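# Stand the lying plate upright in the dish rack

## Task

Take the plate lying flat on the counter and set it upright in a free slot of the dish rack, so that the rack bears its weight and it sits still with no help from the robot. The plate already in the rack must still be upright in its own slot. Neither plate may be jammed down below the rack's rails, and the rack must finish standing on all four feet with its weight on the counter. The plate must never drop, or slide down inside the grip, by more than a few millimetres.

## Robot and tools

Robot: one six-joint arm with a two-finger parallel gripper. Joint order, used everywhere: waist, shoulder, elbow, forearm roll, wrist pitch, wrist roll, with the gripper opening last.

Frame: positions are in the scene frame, in metres. The origin sits on the table surface straight under the arm's base; +z is up, +x points forward, and +y is to the left when facing along +x. The base may be slightly tilted against the table, and the reported hand position can be off, more so when the arm is stretched far out.

Gripper: the fingers point along the gripper's own +z axis and move apart along its y axis. end_effector_position is the point between the pads with the fingers shut, roughly 2 cm short of the fingertips; closing pushes the tips about 10 mm further along +z. Full opening is a 0.084 m pad gap.

execute_actions (argument actions, a list with zero or one entry; optional pictures, true or false, whether camera images come back; they do by default).
- Empty list: no command, just returns the current state.
- Motion: {"rows": [...], "steps": n}. rows holds 1 to 15 rows; each row is exactly 7 numbers: six absolute joint target angles in radians (the same values that Joint positions prints), then the gripper opening from -1 (closed) to +1 (fully open). These are targets to go to, not offsets. Each row lasts one control step of 1/30 s; steps is 1 to 15 (default 15), and if rows are fewer than steps the final row repeats.
- Wait: {"steps": n} with no rows, n up to 300; it ends once n steps have elapsed since the previous result, and time spent replying counts toward that.
- Stated joint ranges (rad): waist -6.283 to 6.283, shoulder -2.059 to 2.094, elbow -3.927 to 0.192, forearm roll -6.283 to 6.283, wrist pitch -1.693 to 3.142, wrist roll -6.283 to 6.283. A call is rejected (nothing sent) if any target exceeds an end by over 0.010 rad and is also further out than that joint's last reported angle. True ends may differ by up to 0.010 rad; a target beyond the true end is clipped there, and the line "joint sent to its limit" appears (possibly referring to an earlier move still running). Absence of that line does not prove more travel is available.

Motion limits: joint targets move at most 3.14 rad/s, take 0.16 s to accelerate, and all joints are timed to arrive together. Per step, each target is held within 0.623 rad of the measured angle, and if the targets would carry the hand more than 70 mm from where it is, all of them are pulled back proportionally. So long moves take several calls. Between calls the arm keeps heading for the last row sent until it has nearly stopped or a step is HELD; fingers still in motion finish moving.

Result lines:
- state: end_effector_position (m), end_effector_quat_wxyz, linear and angular velocities (m/s, rad/s), scene frame.
- Joint positions / Joint velocities: six joints (rad, rad/s), then pad gap (m, m/s).
- grip_measured: current finger opening on the same -1..+1 scale you command.
- "joint command not followed": the clearance check altered or blocked targets on some steps (the mounting block or post is treated as part of the arm). HELD tags steps where your row was partly or wholly not sent.
- MOTOR HOT from 65 °C; OVER-TEMPERATURE FAULT at 80 °C, when brakes lock the arm until it cools. Holding a load, even while you think, heats motors, and some heat persists into the following scene.
- Torque fault: if contact torque hits a joint's load limit (N m: waist 43.5, shoulder 43.5, elbow 26.1, forearm roll 26.1, wrist pitch 17.4, wrist roll 17.4; a carried object's weight counts), the arm halts, backs that joint off slightly, stays put for 10 s, and drops the rest of that call.

Gripping: to hold something, keep commanding an opening well under grip_measured; the bigger the gap between them, the harder the squeeze (about 24 N per pad at most on items up to about 6 cm wide). Commanding -1 gives full force on parts roughly 0.5 mm thick or more, less on thinner ones. Resending the grip_measured value still presses lightly on parts under about 6 cm, but wider ones may slide. Closing fast can hit harder and sometimes springs the fingers open.

zoom_image: camera is one of cam_head_left, cam_head_right, cam_low, cam_wrist (all 896x504); region is [x0, y0, x1, y1] in that camera's pixels, top-left is (0, 0), at most 504 by 504. It gives a more detailed crop of the latest image. Approximate pinhole focal lengths: head cameras about 455 px, cam_low about 427 px, cam_wrist about 653 px, principal points near image centre.

finished_scene: scene is the number of the scene currently being played. It ends that scene for good, reports whether the task was achieved, and starts the next scene, whose task appears in the result. Replying with no tool call ends everything.

Cautions: do not drop or let the plate slide in the grip, do not slam or shove hard against the rack, the other plate or the counter, and do not knock anything off the table. Occasionally an outside push jostles loose objects, so check the plate has settled and the rack is level before finishing. Avoid holding loads longer than needed to limit heating.

Each tool is called by a JSON object that holds its "method" and its "body".

## Session

{"method": "execute_actions", "body": {"actions": []}}

Scene clock: 0.00 s of 4942.00 s.
end_effector_position=(+0.0425, +0.3167, +0.2662) grip_measured=-1.00 end_effector_quat_wxyz=(-0.150, +0.748, -0.408, +0.502) end_effector_velocity=(+0.000, -0.001, -0.000) end_effector_angular_velocity=(-0.001, -0.001, +0.001)
Joint positions: [ 2.083 -0.106 -0.685 -0.767  1.766 -2.639  0.   ]
Joint velocities: [ 0.     0.     0.002 -0.    -0.     0.    -0.   ]

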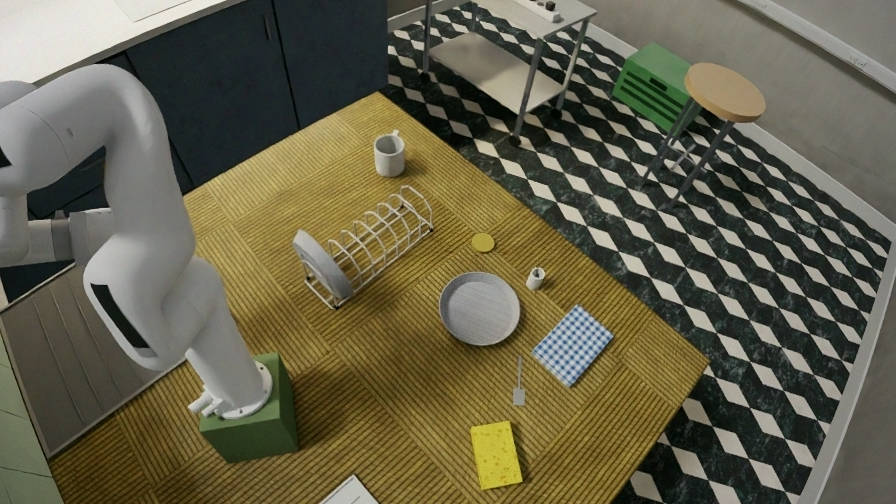

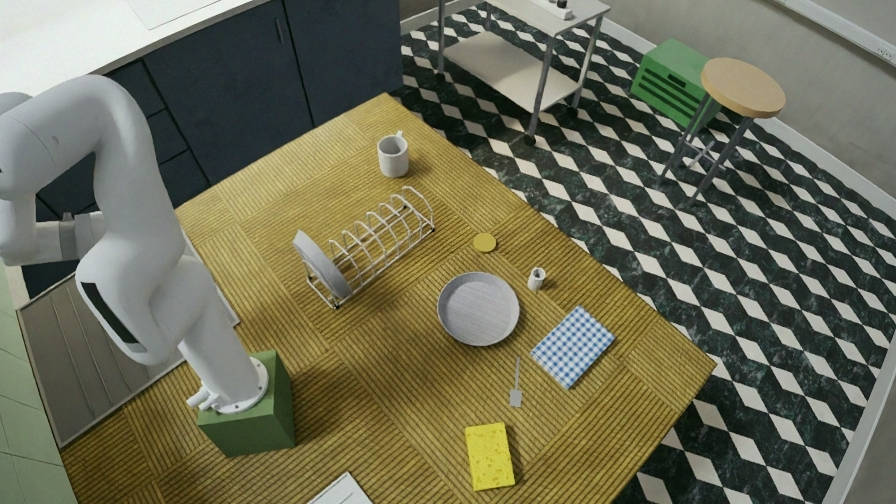

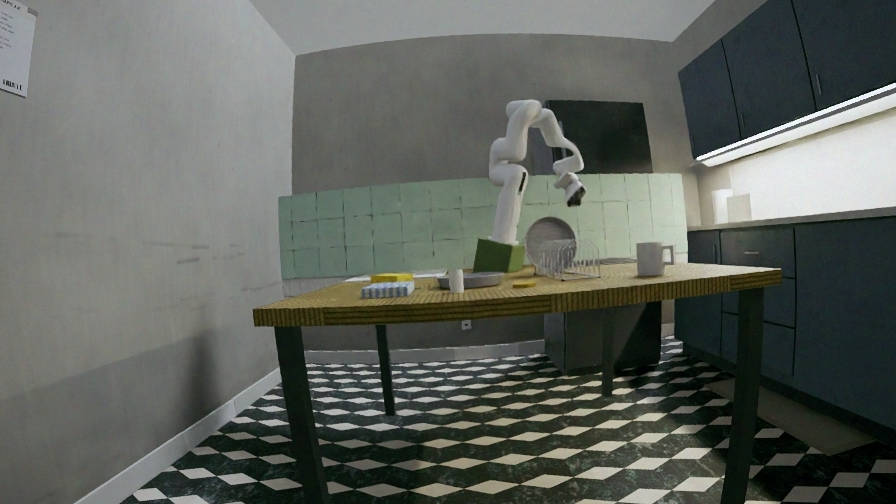

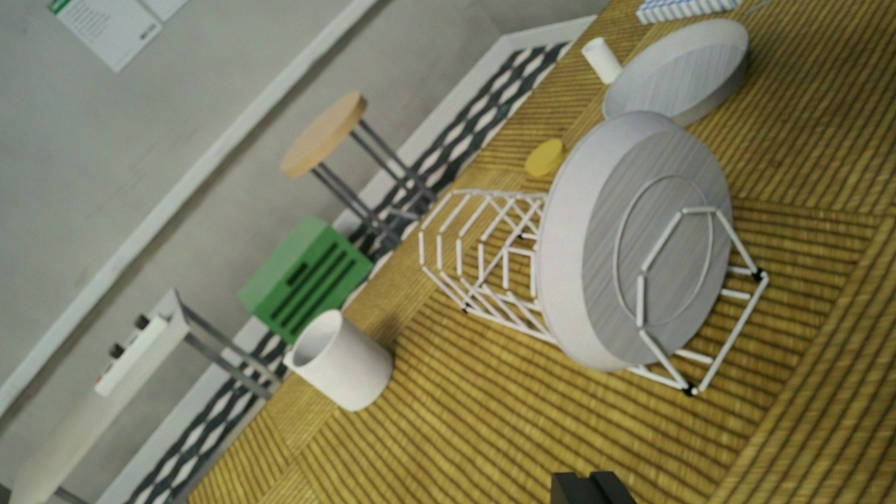

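{"method": "zoom_image", "body": {"camera": "cam_head_left", "region": [270,160,570,370]}}

{"method": "zoom_image", "body": {"camera": "cam_low", "region": [410,190,630,310]}}

{"method": "zoom_image", "body": {"camera": "cam_wrist", "region": [400,0,850,420]}}

Region (270, 160, 570, 370) of cam_head_left's 896x504 image, scaled by 1.680, with more detail than that image has; it fills the top 353 rows of this view, and the rest is white.

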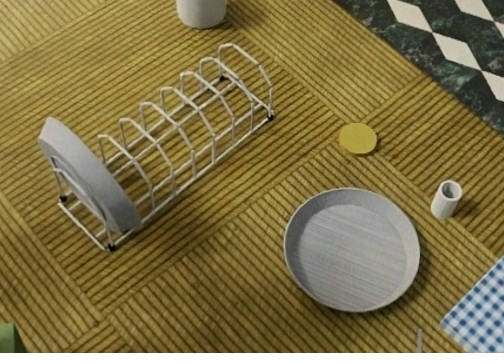

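Region (410, 190, 630, 310) of cam_low's 896x504 image, scaled by 2.291, with more detail than that image has; it fills the top 275 rows of this view, and the rest is white.

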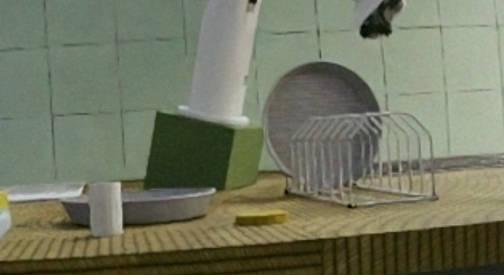

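Region (400, 0, 850, 420) of cam_wrist's 896x504 image, scaled by 1.120, with more detail than that image has; it fills the top 470 rows of this view, and the rest is white.

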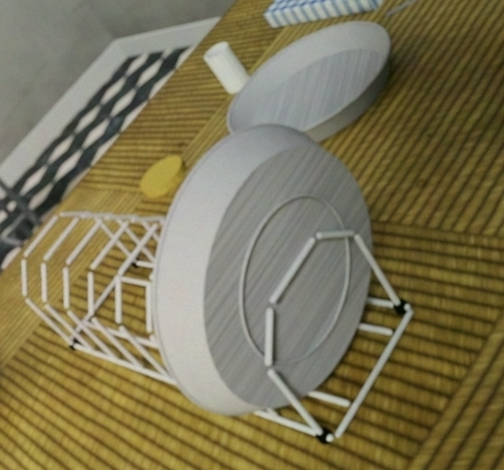

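{"method": "execute_actions", "body": {"actions": [{"rows":[[2.0,-0.3,-0.8,0,0.6,-1.571,0.2]]}], "pictures": false}}

{"method": "execute_actions", "body": {"actions": [{"steps":15}], "pictures": false}}

{"method": "execute_actions", "body": {"actions": [{"rows":[[-0.41,-0.2,-0.6,0,0.2,-1.571,0.2]]}], "pictures": false}}

{"method": "execute_actions", "body": {"actions": [{"steps":45}]}}

Scene clock: 24.20 s of 4942.00 s.
end_effector_position=(-0.1615, +0.3782, +0.2541) grip_measured=+0.19 end_effector_quat_wxyz=(-0.025, -0.513, +0.855, -0.070) end_effector_velocity=(-0.382, +0.336, +0.177) end_effector_angular_velocity=(+1.155, +1.495, -2.146)
Joint positions: [ 2.021 -0.252 -0.772 -0.206  1.053 -1.944  0.052]
Joint velocities: [-0.078 -0.177 -0.101  0.78  -1.74   1.425  0.   ]
Steps of this call (steps 1 to 90: nothing new was sent; then 20.70 s passed at rest; steps 91 to 105: all 15 steps of this action). Readings (joint positions):
91: [2.083 -0.106 -0.685 -0.767 1.765 -2.639]
92: [2.082 -0.108 -0.685 -0.760 1.758 -2.631]
94: [2.074 -0.126 -0.694 -0.696 1.693 -2.566]
98: [2.046 -0.194 -0.738 -0.459 1.456 -2.329]
105: the state above

Scene clock: 24.70 s of 4942.00 s.
end_effector_position=(-0.2335, +0.4735, +0.3326) grip_measured=+0.19 end_effector_quat_wxyz=(-0.159, -0.247, +0.945, +0.144) end_effector_velocity=(-0.001, +0.003, +0.004) end_effector_angular_velocity=(+0.007, +0.009, -0.008)
Joint positions: [ 2.    -0.299 -0.798 -0.001  0.601 -1.572  0.052]
Joint velocities: [ 0.    -0.001 -0.006  0.003 -0.006  0.004  0.   ]
Steps of this call (steps 1 to 15: the robot went on to your last target). Readings (joint positions):
1: [2.018 -0.258 -0.776 -0.180 0.995 -1.897]
2: [2.016 -0.264 -0.779 -0.154 0.937 -1.849]
4: [2.010 -0.276 -0.786 -0.102 0.824 -1.756]
8: [2.001 -0.298 -0.800 -0.015 0.632 -1.599]
15: the state above

Scene clock: 25.20 s of 4942.00 s.
end_effector_position=(-0.0273, +0.5405, +0.2444) grip_measured=+0.19 end_effector_quat_wxyz=(-0.082, -0.030, +0.983, +0.163) end_effector_velocity=(+0.529, +0.037, -0.140) end_effector_angular_velocity=(-0.048, -0.239, -1.066)
Joint positions: [ 1.534 -0.242 -0.686 -0.     0.375 -1.571  0.052]
Joint velocities: [-1.088  0.082  0.163  0.001 -0.339  0.001  0.   ]
Steps of this call (steps 1 to 15: all 15 steps of this action). Readings (joint positions):
1: [2.000 -0.299 -0.798 -0.001 0.601 -1.571]
2: [1.995 -0.299 -0.797 -0.001 0.596 -1.571]
4: [1.939 -0.291 -0.782 -0.001 0.557 -1.571]
8: [1.788 -0.267 -0.735 -0.001 0.475 -1.571]
15: the state above

Scene clock: 26.70 s of 4942.00 s.
end_effector_position=(+0.5229, +0.0548, +0.2561) grip_measured=+0.19 end_effector_quat_wxyz=(+0.235, +0.650, +0.717, +0.088) end_effector_velocity=(+0.023, -0.536, +0.118) end_effector_angular_velocity=(-0.142, -0.256, -1.056)
Joint positions: [-0.11  -0.202 -0.604 -0.     0.208 -1.571  0.052]
Joint velocities: [-1.097  0.007  0.014 -0.001 -0.029 -0.001  0.   ]
Steps of this call (steps 1 to 45: the robot went on to your last target). Readings (joint positions):
1: [1.497 -0.240 -0.681 -0.000 0.364 -1.571]
2: [1.461 -0.237 -0.676 -0.000 0.354 -1.571]
4: [1.388 -0.233 -0.666 -0.000 0.335 -1.571]
8: [1.243 -0.225 -0.651 -0.000 0.304 -1.571]
45: the state above

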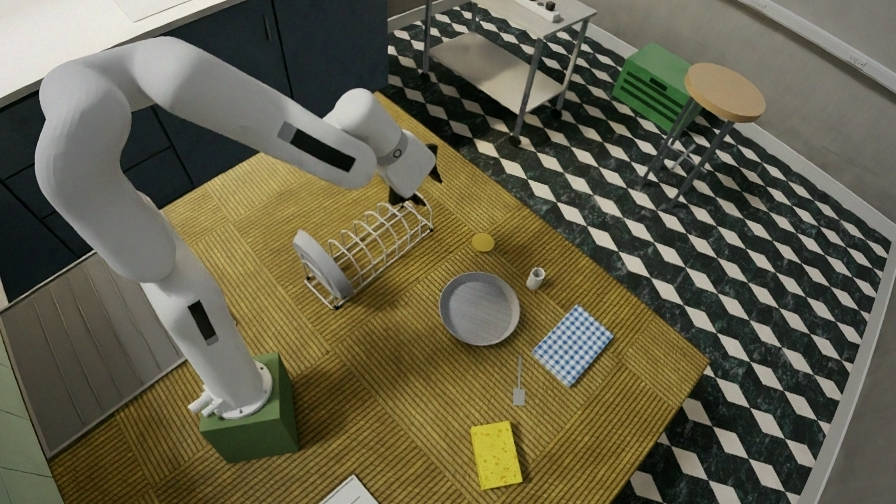

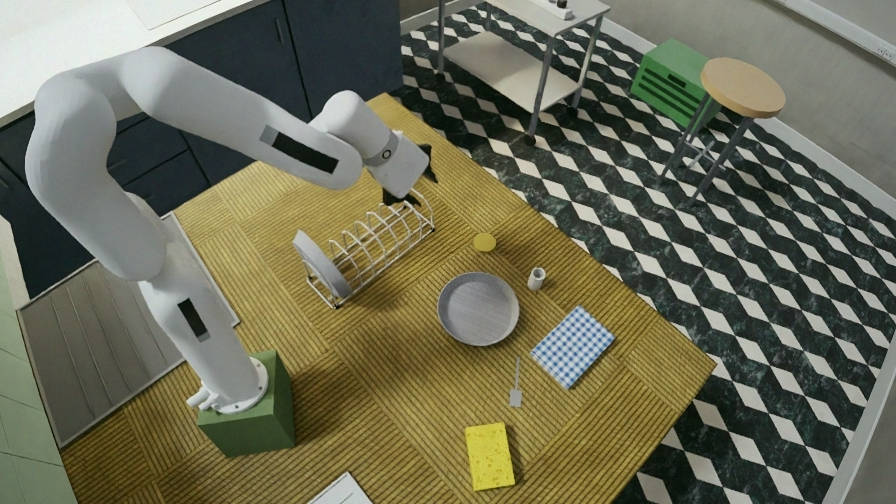

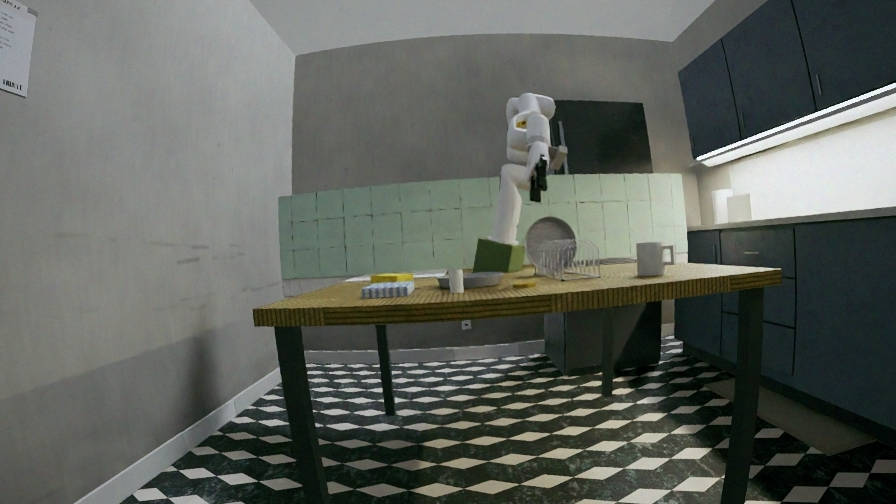

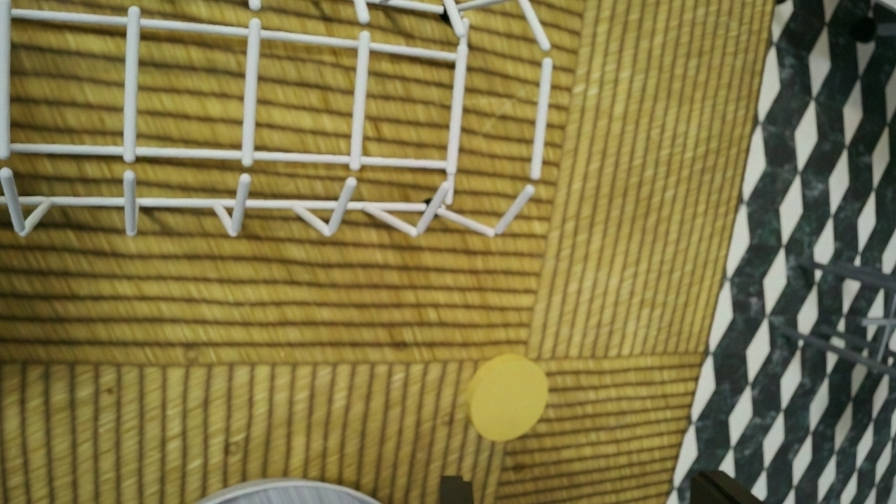

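Go to the view pose.

{"method": "execute_actions", "body": {"actions": [{"rows":[[-0.41,0.089,-0.281,0,-0.488,-1.571,0.2]]}], "pictures": false}}

{"method": "execute_actions", "body": {"actions": [{"steps":12}]}}

Scene clock: 28.67 s of 4942.00 s.
end_effector_position=(+0.4255, -0.1028, +0.1637) grip_measured=+0.19 end_effector_quat_wxyz=(+0.307, +0.729, +0.607, +0.081) end_effector_velocity=(+0.019, +0.001, +0.022) end_effector_angular_velocity=(-0.042, -0.156, +0.044)
Joint positions: [-0.41   0.09  -0.277  0.    -0.478 -1.571  0.052]
Joint velocities: [ 0.001  0.043  0.022 -0.001 -0.232  0.     0.   ]
Steps of this call (steps 1 to 30: the robot went on to your last target; steps 31 to 44: nothing new was sent; steps 45 to 59: all 15 steps of this action). Readings (joint positions):
45: [-0.410 -0.200 -0.600 -0.000 0.200 -1.571]
46: [-0.410 -0.198 -0.598 -0.000 0.192 -1.571]
48: [-0.410 -0.172 -0.572 -0.000 0.125 -1.571]
52: [-0.410 -0.057 -0.441 0.000 -0.127 -1.571]
59: the state above

Scene clock: 29.07 s of 4942.00 s.
end_effector_position=(+0.4297, -0.1028, +0.1676) grip_measured=+0.19 end_effector_quat_wxyz=(+0.313, +0.726, +0.606, +0.086) end_effector_velocity=(-0.003, +0.000, -0.003) end_effector_angular_velocity=(+0.002, +0.007, -0.002)
Joint positions: [-0.41   0.088 -0.282 -0.    -0.488 -1.571  0.052]
Joint velocities: [ 0.     0.004  0.004  0.001  0.    -0.    -0.   ]
Steps of this call (steps 1 to 12: the robot went on to your last target). Readings (joint positions):
1: [-0.410 0.090 -0.279 0.000 -0.483 -1.571]
2: [-0.410 0.089 -0.282 0.000 -0.486 -1.571]
4: [-0.410 0.087 -0.285 -0.000 -0.488 -1.571]
8: [-0.410 0.088 -0.283 -0.000 -0.488 -1.571]
12: the state above

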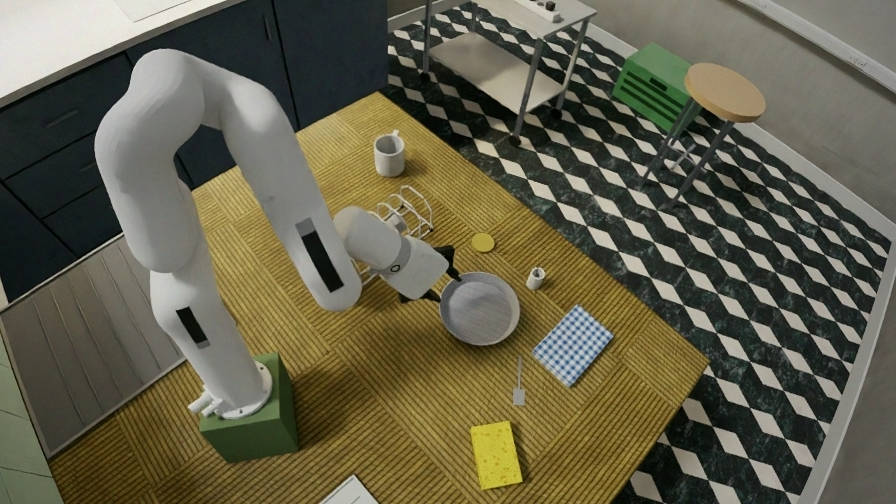

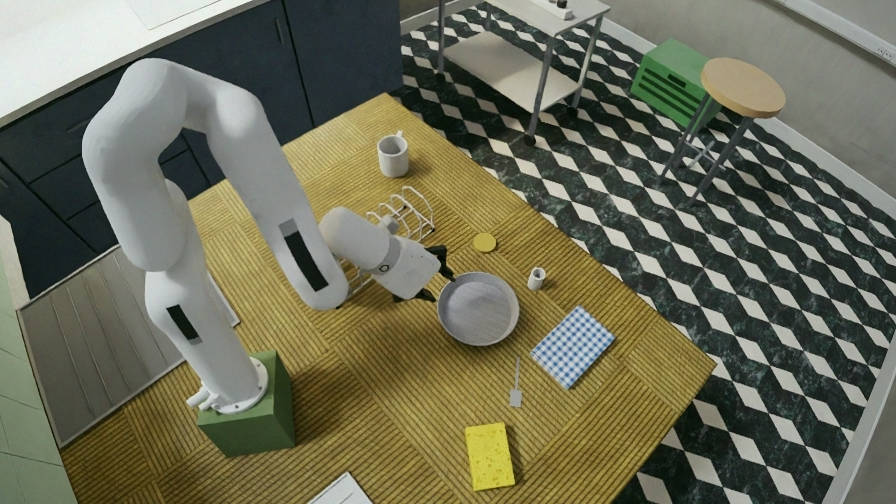

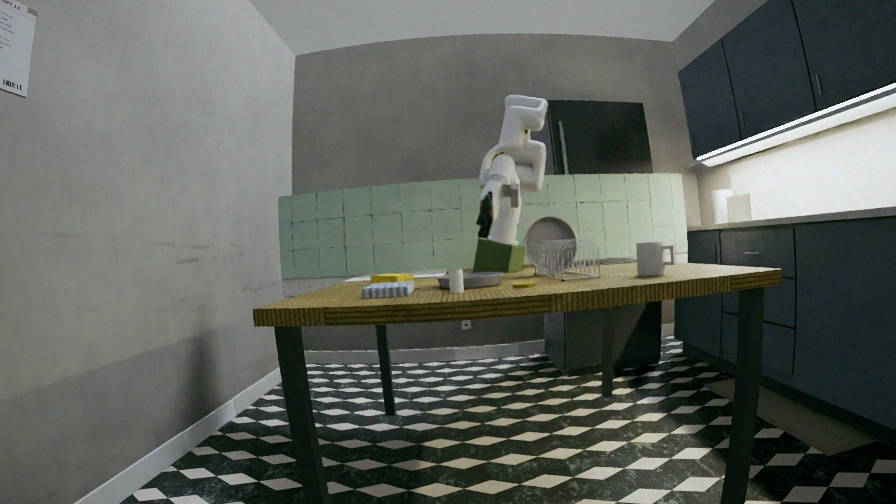

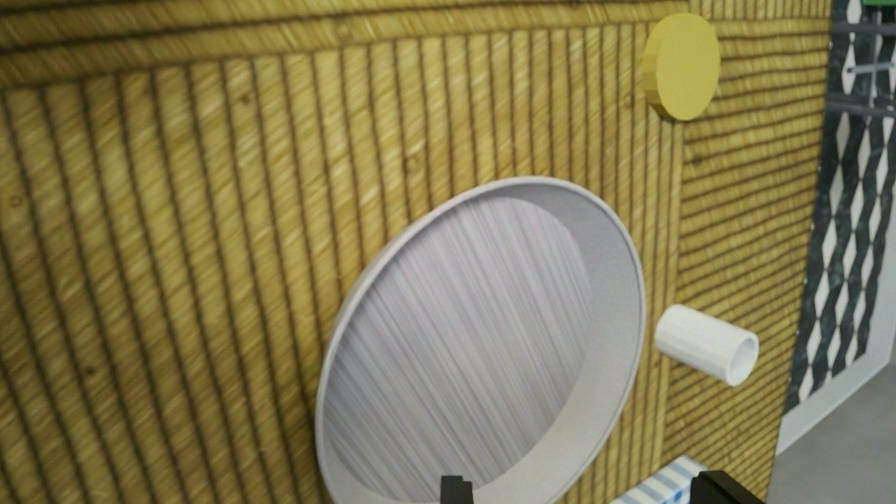

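{"method": "execute_actions", "body": {"actions": [{"rows":[[-0.354,0.633,-0.43,0,-0.883,-1.14,-0.3]]}], "pictures": false}}

{"method": "execute_actions", "body": {"actions": [{"steps":10}]}}

Scene clock: 37.03 s of 4942.00 s.
end_effector_position=(+0.4178, -0.1045, +0.0539) grip_measured=-0.32 end_effector_quat_wxyz=(+0.276, +0.829, +0.461, +0.153) end_effector_velocity=(+0.052, -0.002, +0.039) end_effector_angular_velocity=(-0.016, -0.148, +0.011)
Joint positions: [-0.354  0.633 -0.428  0.    -0.882 -1.141  0.03 ]
Joint velocities: [-0.002 -0.053 -0.052  0.002 -0.042  0.027 -0.   ]
Steps of this call (steps 1 to 30: the robot went on to your last target; steps 31 to 120: nothing new was sent; then 3.47 s passed at rest; steps 121 to 135: all 15 steps of this action). Readings (joint positions):
121: [-0.410 0.089 -0.281 0.000 -0.488 -1.571]
122: [-0.409 0.095 -0.283 0.000 -0.494 -1.564]
124: [-0.403 0.156 -0.302 0.000 -0.543 -1.512]
128: [-0.374 0.441 -0.378 -0.000 -0.742 -1.294]
135: the state above

Scene clock: 37.37 s of 4942.00 s.
end_effector_position=(+0.4192, -0.1046, +0.0549) grip_measured=-0.32 end_effector_quat_wxyz=(+0.277, +0.829, +0.460, +0.155) end_effector_velocity=(-0.002, +0.000, -0.003) end_effector_angular_velocity=(+0.002, +0.006, -0.000)
Joint positions: [-0.354  0.632 -0.43   0.    -0.883 -1.14   0.03 ]
Joint velocities: [ 0.     0.006 -0.001 -0.002  0.     0.001  0.   ]
Steps of this call (steps 1 to 10: the robot went on to your last target). Readings (joint positions):
1: [-0.354 0.631 -0.430 0.000 -0.883 -1.141]
2: [-0.354 0.630 -0.430 0.000 -0.883 -1.141]
4: [-0.354 0.630 -0.430 0.000 -0.883 -1.140]
8: [-0.354 0.631 -0.430 0.000 -0.883 -1.140]
10: the state above

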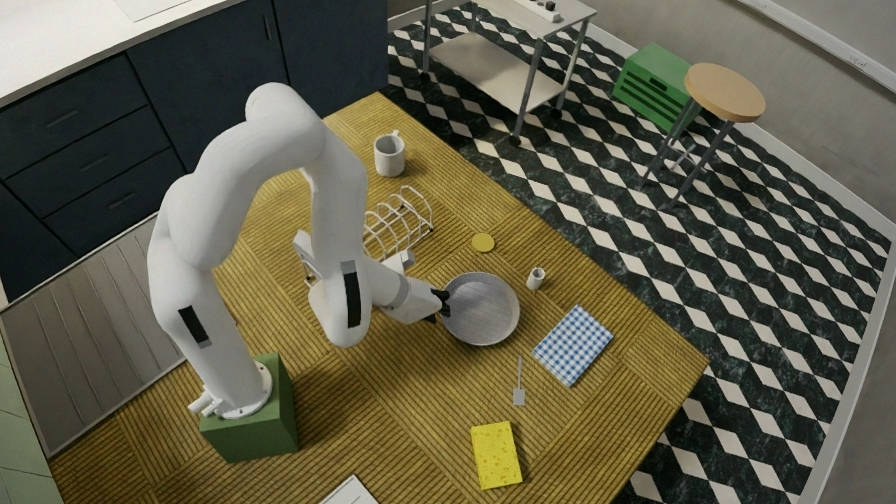

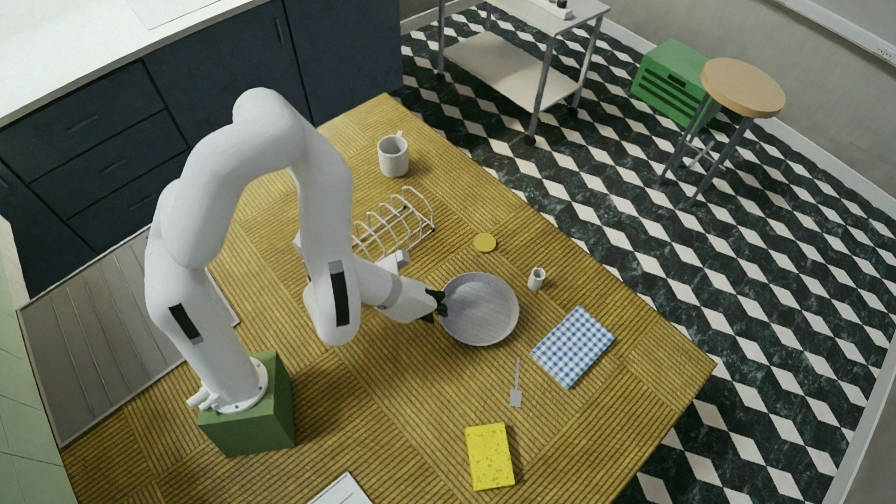

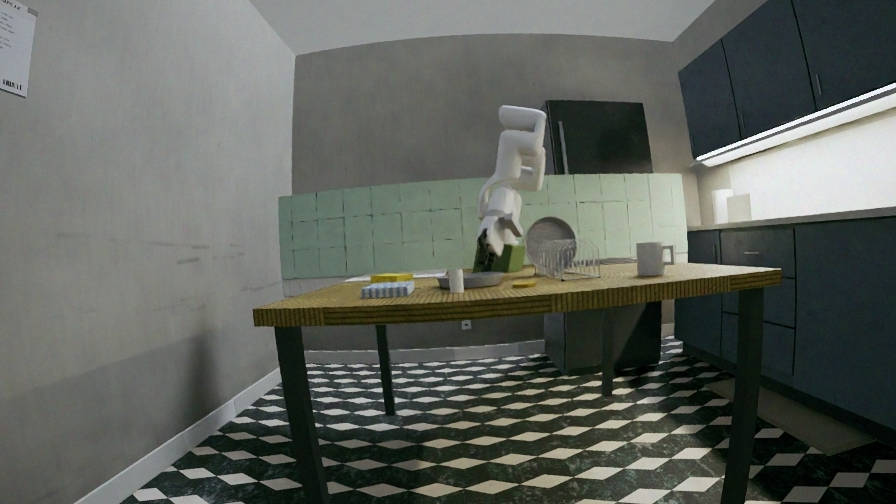

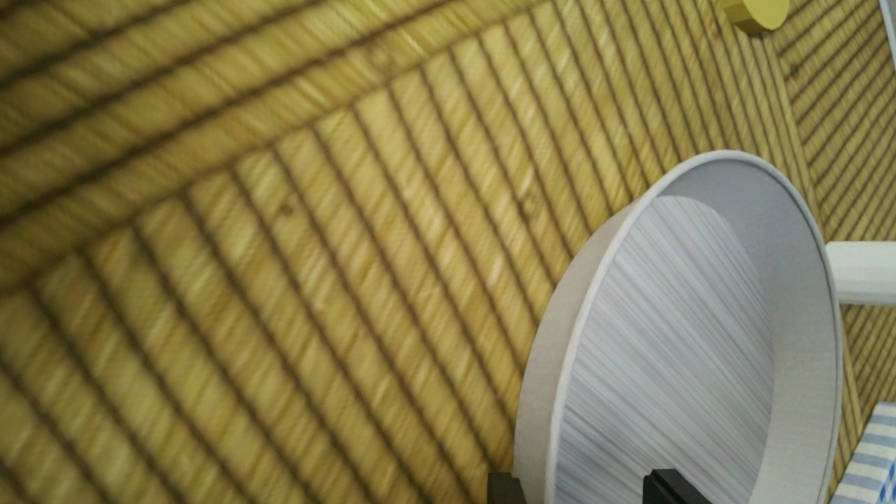

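{"method": "execute_actions", "body": {"actions": [{"rows":[[-0.354,0.63,-0.445,0,-0.85,-1.14,-0.35],[-0.354,0.628,-0.46,0,-0.82,-1.14,-0.35],[-0.354,0.626,-0.47,0,-0.79,-1.14,-0.35],[-0.354,0.625,-0.478,0,-0.76,-1.14,-0.35],[-0.354,0.625,-0.485,0,-0.73,-1.14,-0.35],[-0.354,0.635,-0.495,0,-0.72,-1.14,-0.35],[-0.354,0.645,-0.505,0,-0.72,-1.14,-0.35],[-0.354,0.655,-0.515,0,-0.72,-1.14,-0.35],[-0.354,0.665,-0.525,0,-0.72,-1.14,-0.35],[-0.354,0.675,-0.535,0,-0.72,-1.14,-0.35],[-0.354,0.689,-0.55,0,-0.7185,-1.14,-0.35]]}], "pictures": false}}

{"method": "execute_actions", "body": {"actions": [{"steps":8}]}}

{"method": "zoom_image", "body": {"camera": "cam_low", "region": [430,220,540,300]}}

{"method": "zoom_image", "body": {"camera": "cam_head_right", "region": [380,250,540,360]}}

Scene clock: 41.67 s of 4942.00 s.
end_effector_position=(+0.4369, -0.1167, +0.0272) grip_measured=-0.37 end_effector_quat_wxyz=(+0.254, +0.842, +0.460, +0.122) end_effector_velocity=(+0.008, -0.003, -0.004) end_effector_angular_velocity=(-0.001, -0.008, +0.002)
Joint positions: [-0.356  0.682 -0.553  0.002 -0.726 -1.14   0.028]
Joint velocities: [-0.     0.025 -0.034 -0.001  0.     0.    -0.001]
Steps of this call (steps 1 to 15: the robot went on to your last target; steps 16 to 100: nothing new was sent; then 0.47 s passed at rest; steps 101 to 115: all 15 steps of this action). Readings (joint positions):
101: [-0.354 0.633 -0.430 0.000 -0.883 -1.140]
102: [-0.354 0.633 -0.432 0.000 -0.876 -1.140]
104: [-0.354 0.630 -0.449 0.000 -0.837 -1.140]
108: [-0.354 0.631 -0.491 -0.000 -0.739 -1.140]
115: the state above

Scene clock: 41.93 s of 4942.00 s.
end_effector_position=(+0.4363, -0.1165, +0.0266) grip_measured=-0.38 end_effector_quat_wxyz=(+0.254, +0.842, +0.460, +0.122) end_effector_velocity=(-0.001, +0.001, -0.000) end_effector_angular_velocity=(-0.001, -0.007, +0.004)
Joint positions: [-0.355  0.684 -0.553  0.001 -0.728 -1.14   0.028]
Joint velocities: [ 0.001  0.007  0.004 -0.001 -0.019  0.    -0.   ]
Steps of this call (steps 1 to 8: the robot went on to your last target). Readings (joint positions):
1: [-0.356 0.683 -0.553 0.002 -0.726 -1.140]
2: [-0.356 0.683 -0.553 0.002 -0.726 -1.140]
4: [-0.356 0.683 -0.553 0.001 -0.726 -1.140]
8: the state above

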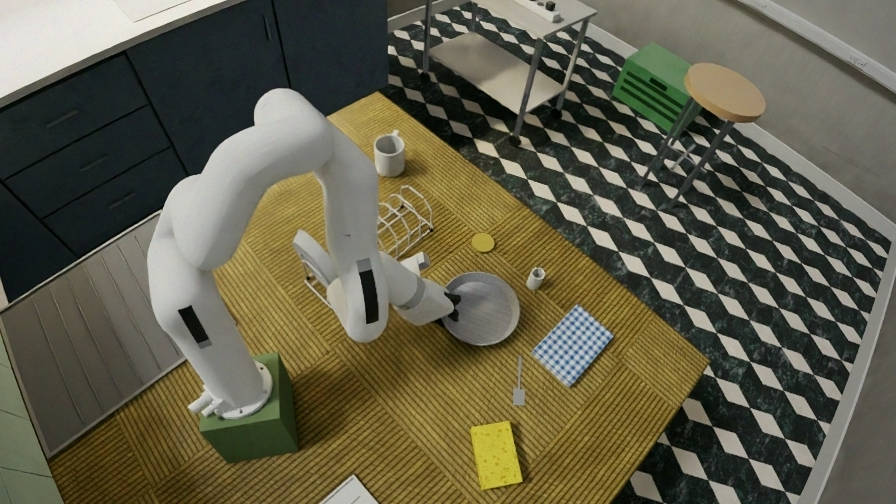

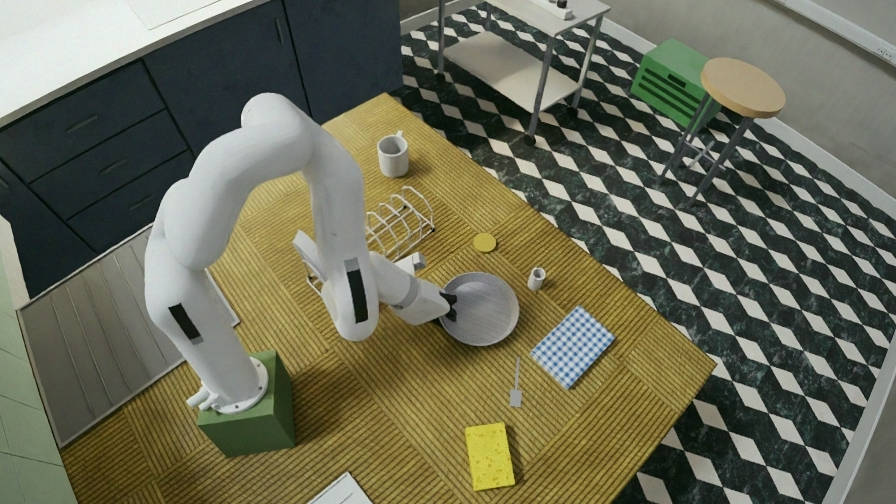

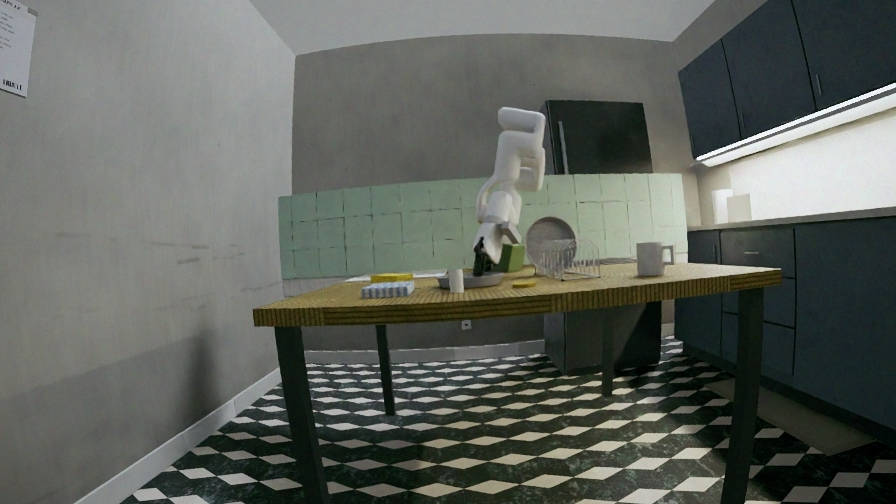

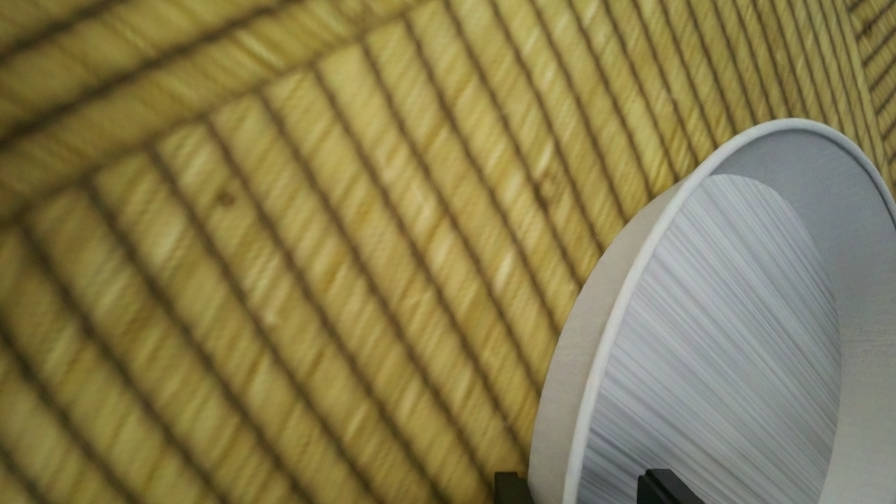

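Region (430, 220, 540, 300) of cam_low's 896x504 image, scaled by 4.582, with more detail than that image has; it fills the top 367 rows of this view, and the rest is white.

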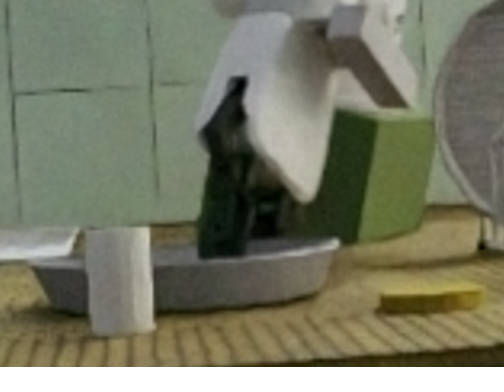

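Region (380, 250, 540, 360) of cam_head_right's 896x504 image, scaled by 3.150, with more detail than that image has; it fills the top 346 rows of this view, and the rest is white.

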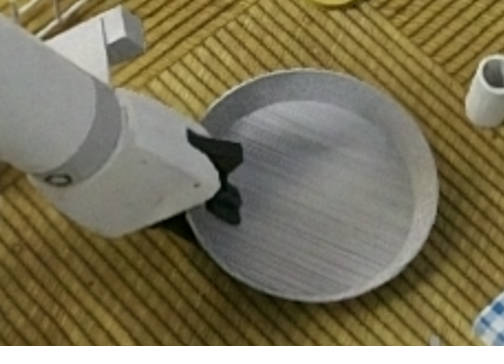

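{"method": "execute_actions", "body": {"actions": [{"rows":[[-0.355,0.684,-0.553,0,-0.728,-1.14,-0.45],[-0.355,0.684,-0.553,0,-0.728,-1.14,-0.5],[-0.355,0.684,-0.553,0,-0.728,-1.14,-0.55],[-0.355,0.684,-0.553,0,-0.728,-1.14,-0.6],[-0.355,0.684,-0.553,0,-0.728,-1.14,-0.65],[-0.355,0.684,-0.553,0,-0.728,-1.14,-0.7],[-0.355,0.687,-0.553,0,-0.724,-1.14,-0.72],[-0.355,0.69,-0.553,0,-0.72,-1.14,-0.74],[-0.355,0.692,-0.553,0,-0.712,-1.14,-0.76],[-0.355,0.694,-0.555,0,-0.705,-1.14,-0.78]]}]}}

Scene clock: 44.63 s of 4942.00 s.
end_effector_position=(+0.4329, -0.1167, +0.0216) grip_measured=-0.81 end_effector_quat_wxyz=(+0.248, +0.844, +0.461, +0.115) end_effector_velocity=(+0.000, -0.000, -0.000) end_effector_angular_velocity=(-0.001, -0.005, +0.001)
Joint positions: [-0.355  0.691 -0.556  0.    -0.713 -1.14   0.008]
Joint velocities: [-0.001  0.007 -0.002 -0.    -0.01  -0.    -0.   ]
Steps of this call (steps 1 to 15: the robot went on to your last target; steps 16 to 66: nothing new was sent; steps 67 to 81: all 15 steps of this action). Readings (joint positions):
67: [-0.354 0.685 -0.550 -0.000 -0.732 -1.140]
68: [-0.353 0.685 -0.548 -0.001 -0.733 -1.140]
70: [-0.353 0.685 -0.547 -0.002 -0.732 -1.140]
74: [-0.352 0.688 -0.548 -0.002 -0.726 -1.140]
81: the state above

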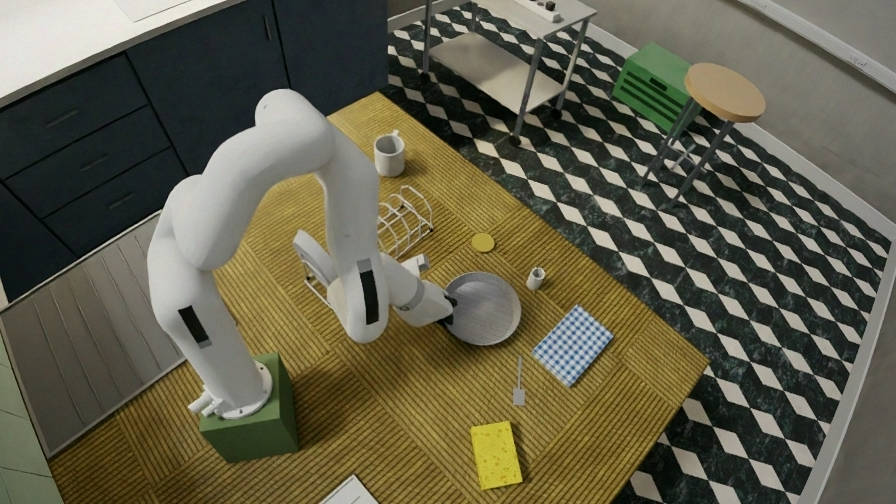

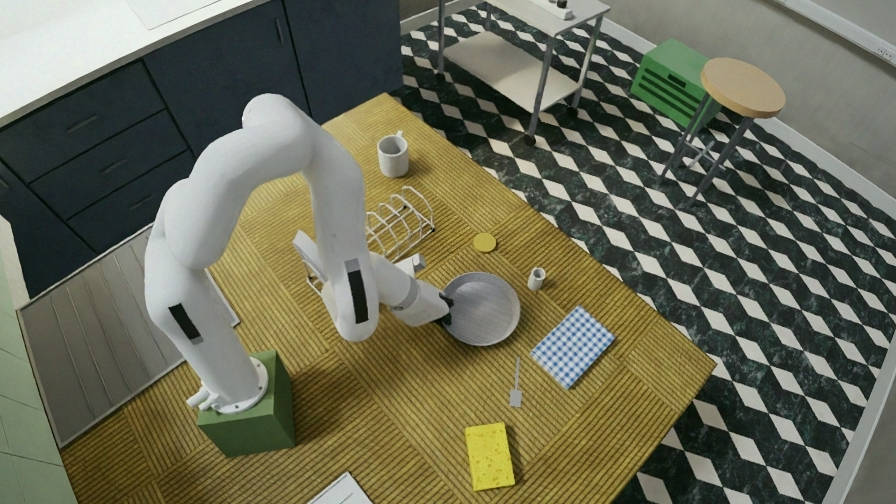

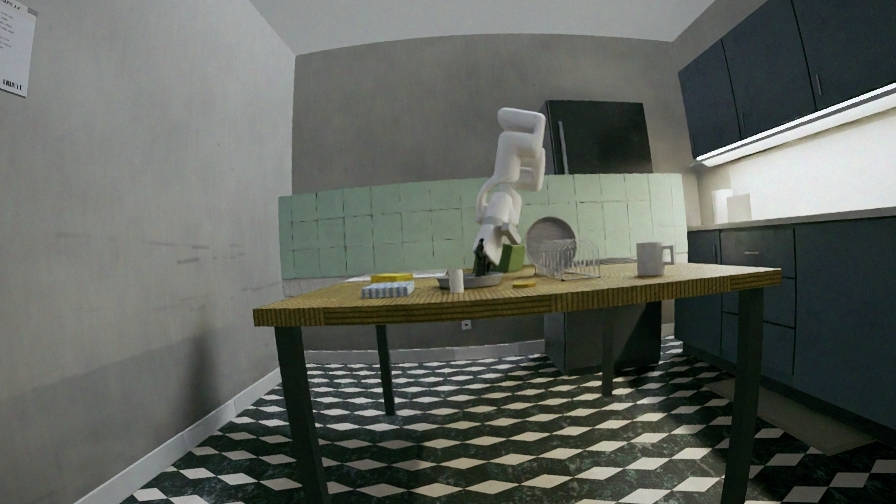

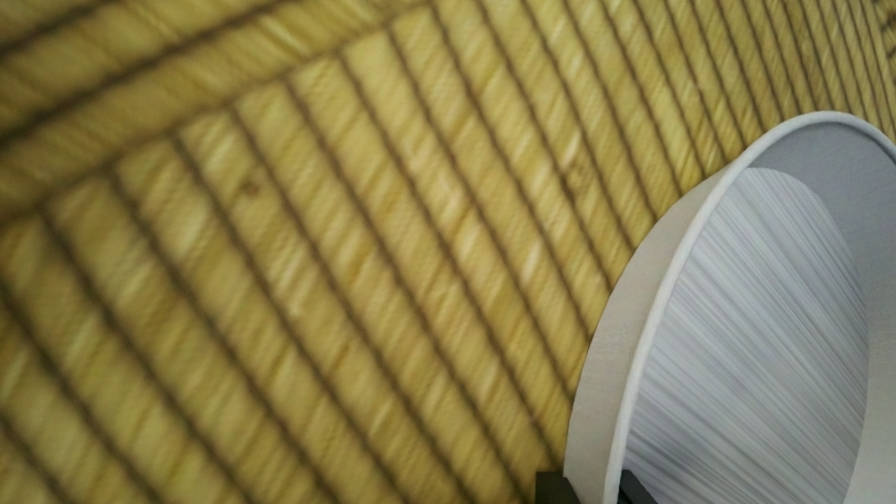

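Close fully, then lift slowly a bit.

{"method": "execute_actions", "body": {"actions": [{"rows":[[-0.355,0.691,-0.556,0,-0.713,-1.14,-0.82],[-0.355,0.691,-0.556,0,-0.713,-1.14,-0.85],[-0.355,0.691,-0.556,0,-0.713,-1.14,-0.88],[-0.355,0.691,-0.556,0,-0.713,-1.14,-0.91],[-0.355,0.69,-0.556,0,-0.713,-1.14,-0.94],[-0.355,0.689,-0.556,0,-0.713,-1.14,-0.97],[-0.355,0.688,-0.556,0,-0.713,-1.14,-1]]}], "pictures": false}}

{"method": "execute_actions", "body": {"actions": [{"rows":[[-0.355,0.685,-0.556,0,-0.71,-1.14,-1],[-0.355,0.681,-0.556,0,-0.706,-1.14,-1],[-0.355,0.677,-0.556,0,-0.702,-1.14,-1],[-0.355,0.673,-0.556,0,-0.698,-1.14,-1],[-0.355,0.669,-0.556,0,-0.694,-1.14,-1],[-0.355,0.665,-0.556,0,-0.69,-1.14,-1],[-0.355,0.66,-0.556,0,-0.685,-1.14,-1],[-0.355,0.655,-0.556,0,-0.68,-1.14,-1],[-0.355,0.65,-0.556,0,-0.675,-1.14,-1],[-0.355,0.645,-0.556,0,-0.67,-1.14,-1],[-0.355,0.64,-0.556,0,-0.665,-1.14,-1],[-0.355,0.635,-0.556,0,-0.66,-1.14,-1],[-0.355,0.63,-0.556,0,-0.655,-1.14,-1]]}]}}

{"method": "zoom_image", "body": {"camera": "cam_low", "region": [420,200,560,300]}}

Scene clock: 48.77 s of 4942.00 s.
end_effector_position=(+0.4319, -0.1162, +0.0213) grip_measured=-0.94 end_effector_quat_wxyz=(+0.247, +0.845, +0.461, +0.114) end_effector_velocity=(+0.002, -0.000, +0.002) end_effector_angular_velocity=(-0.001, -0.004, +0.001)
Joint positions: [-0.355  0.69  -0.554 -0.    -0.711 -1.14   0.003]
Joint velocities: [-0.001 -0.003 -0.003  0.     0.002 -0.    -0.001]
Steps of this call (steps 1 to 15: the robot went on to your last target; steps 16 to 100: nothing new was sent; then 0.30 s passed at rest; steps 101 to 115: all 15 steps of this action). Readings (joint positions):
101: [-0.355 0.692 -0.555 -0.000 -0.716 -1.140]
102: [-0.355 0.692 -0.554 -0.000 -0.717 -1.140]
104: [-0.354 0.693 -0.554 -0.001 -0.717 -1.140]
108: [-0.354 0.691 -0.554 -0.001 -0.714 -1.140]
115: the state above

Scene clock: 49.27 s of 4942.00 s.
end_effector_position=(+0.4438, -0.1152, +0.0355) grip_measured=-0.94 end_effector_quat_wxyz=(+0.249, +0.844, +0.461, +0.116) end_effector_velocity=(+0.030, +0.002, +0.031) end_effector_angular_velocity=(-0.009, -0.043, +0.011)
Joint positions: [-0.355  0.634 -0.556 -0.    -0.658 -1.14   0.003]
Joint velocities: [-0.    -0.093 -0.015 -0.     0.063  0.    -0.   ]
Steps of this call (steps 1 to 15: all 15 steps of this action). Readings (joint positions):
1: [-0.355 0.690 -0.554 -0.000 -0.711 -1.140]
2: [-0.355 0.689 -0.554 -0.000 -0.710 -1.140]
4: [-0.355 0.685 -0.554 -0.000 -0.703 -1.140]
8: [-0.355 0.670 -0.552 -0.000 -0.686 -1.140]
15: the state above

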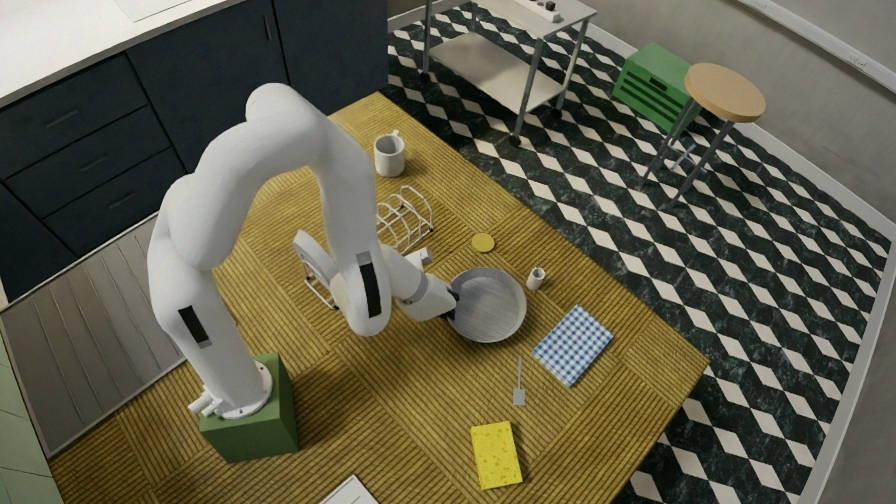

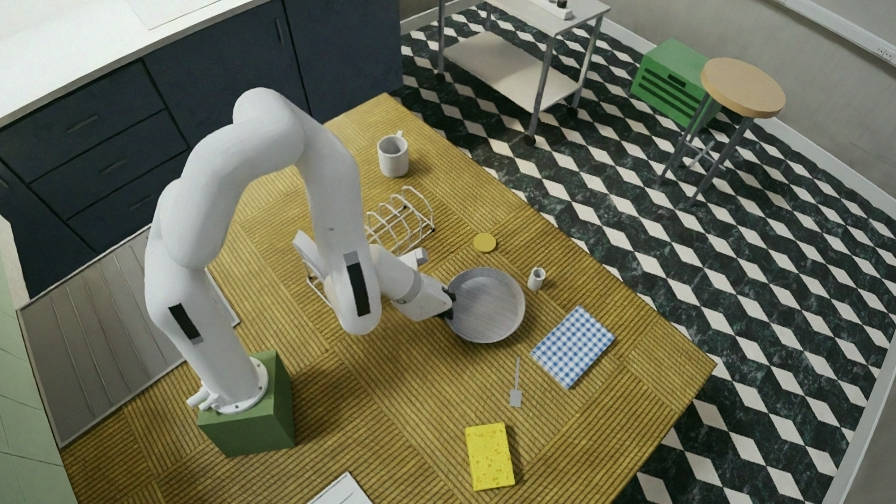

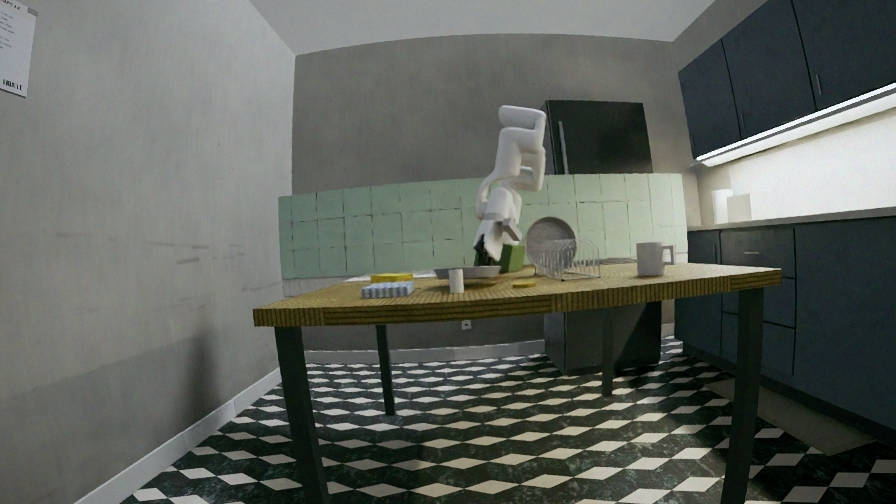

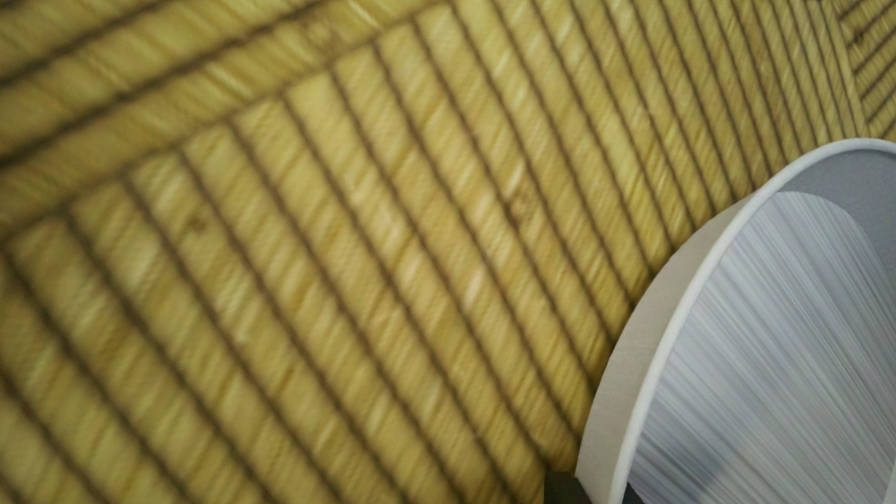

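Region (420, 200, 560, 300) of cam_low's 896x504 image, scaled by 3.600, with more detail than that image has; it fills the top 360 rows of this view, and the rest is white.

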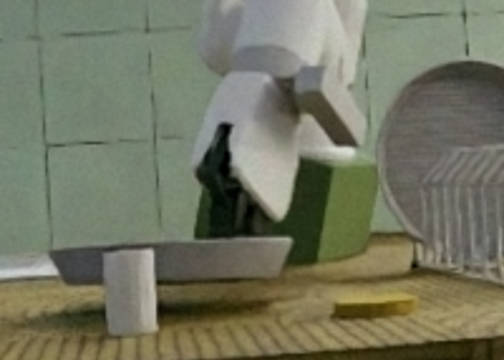

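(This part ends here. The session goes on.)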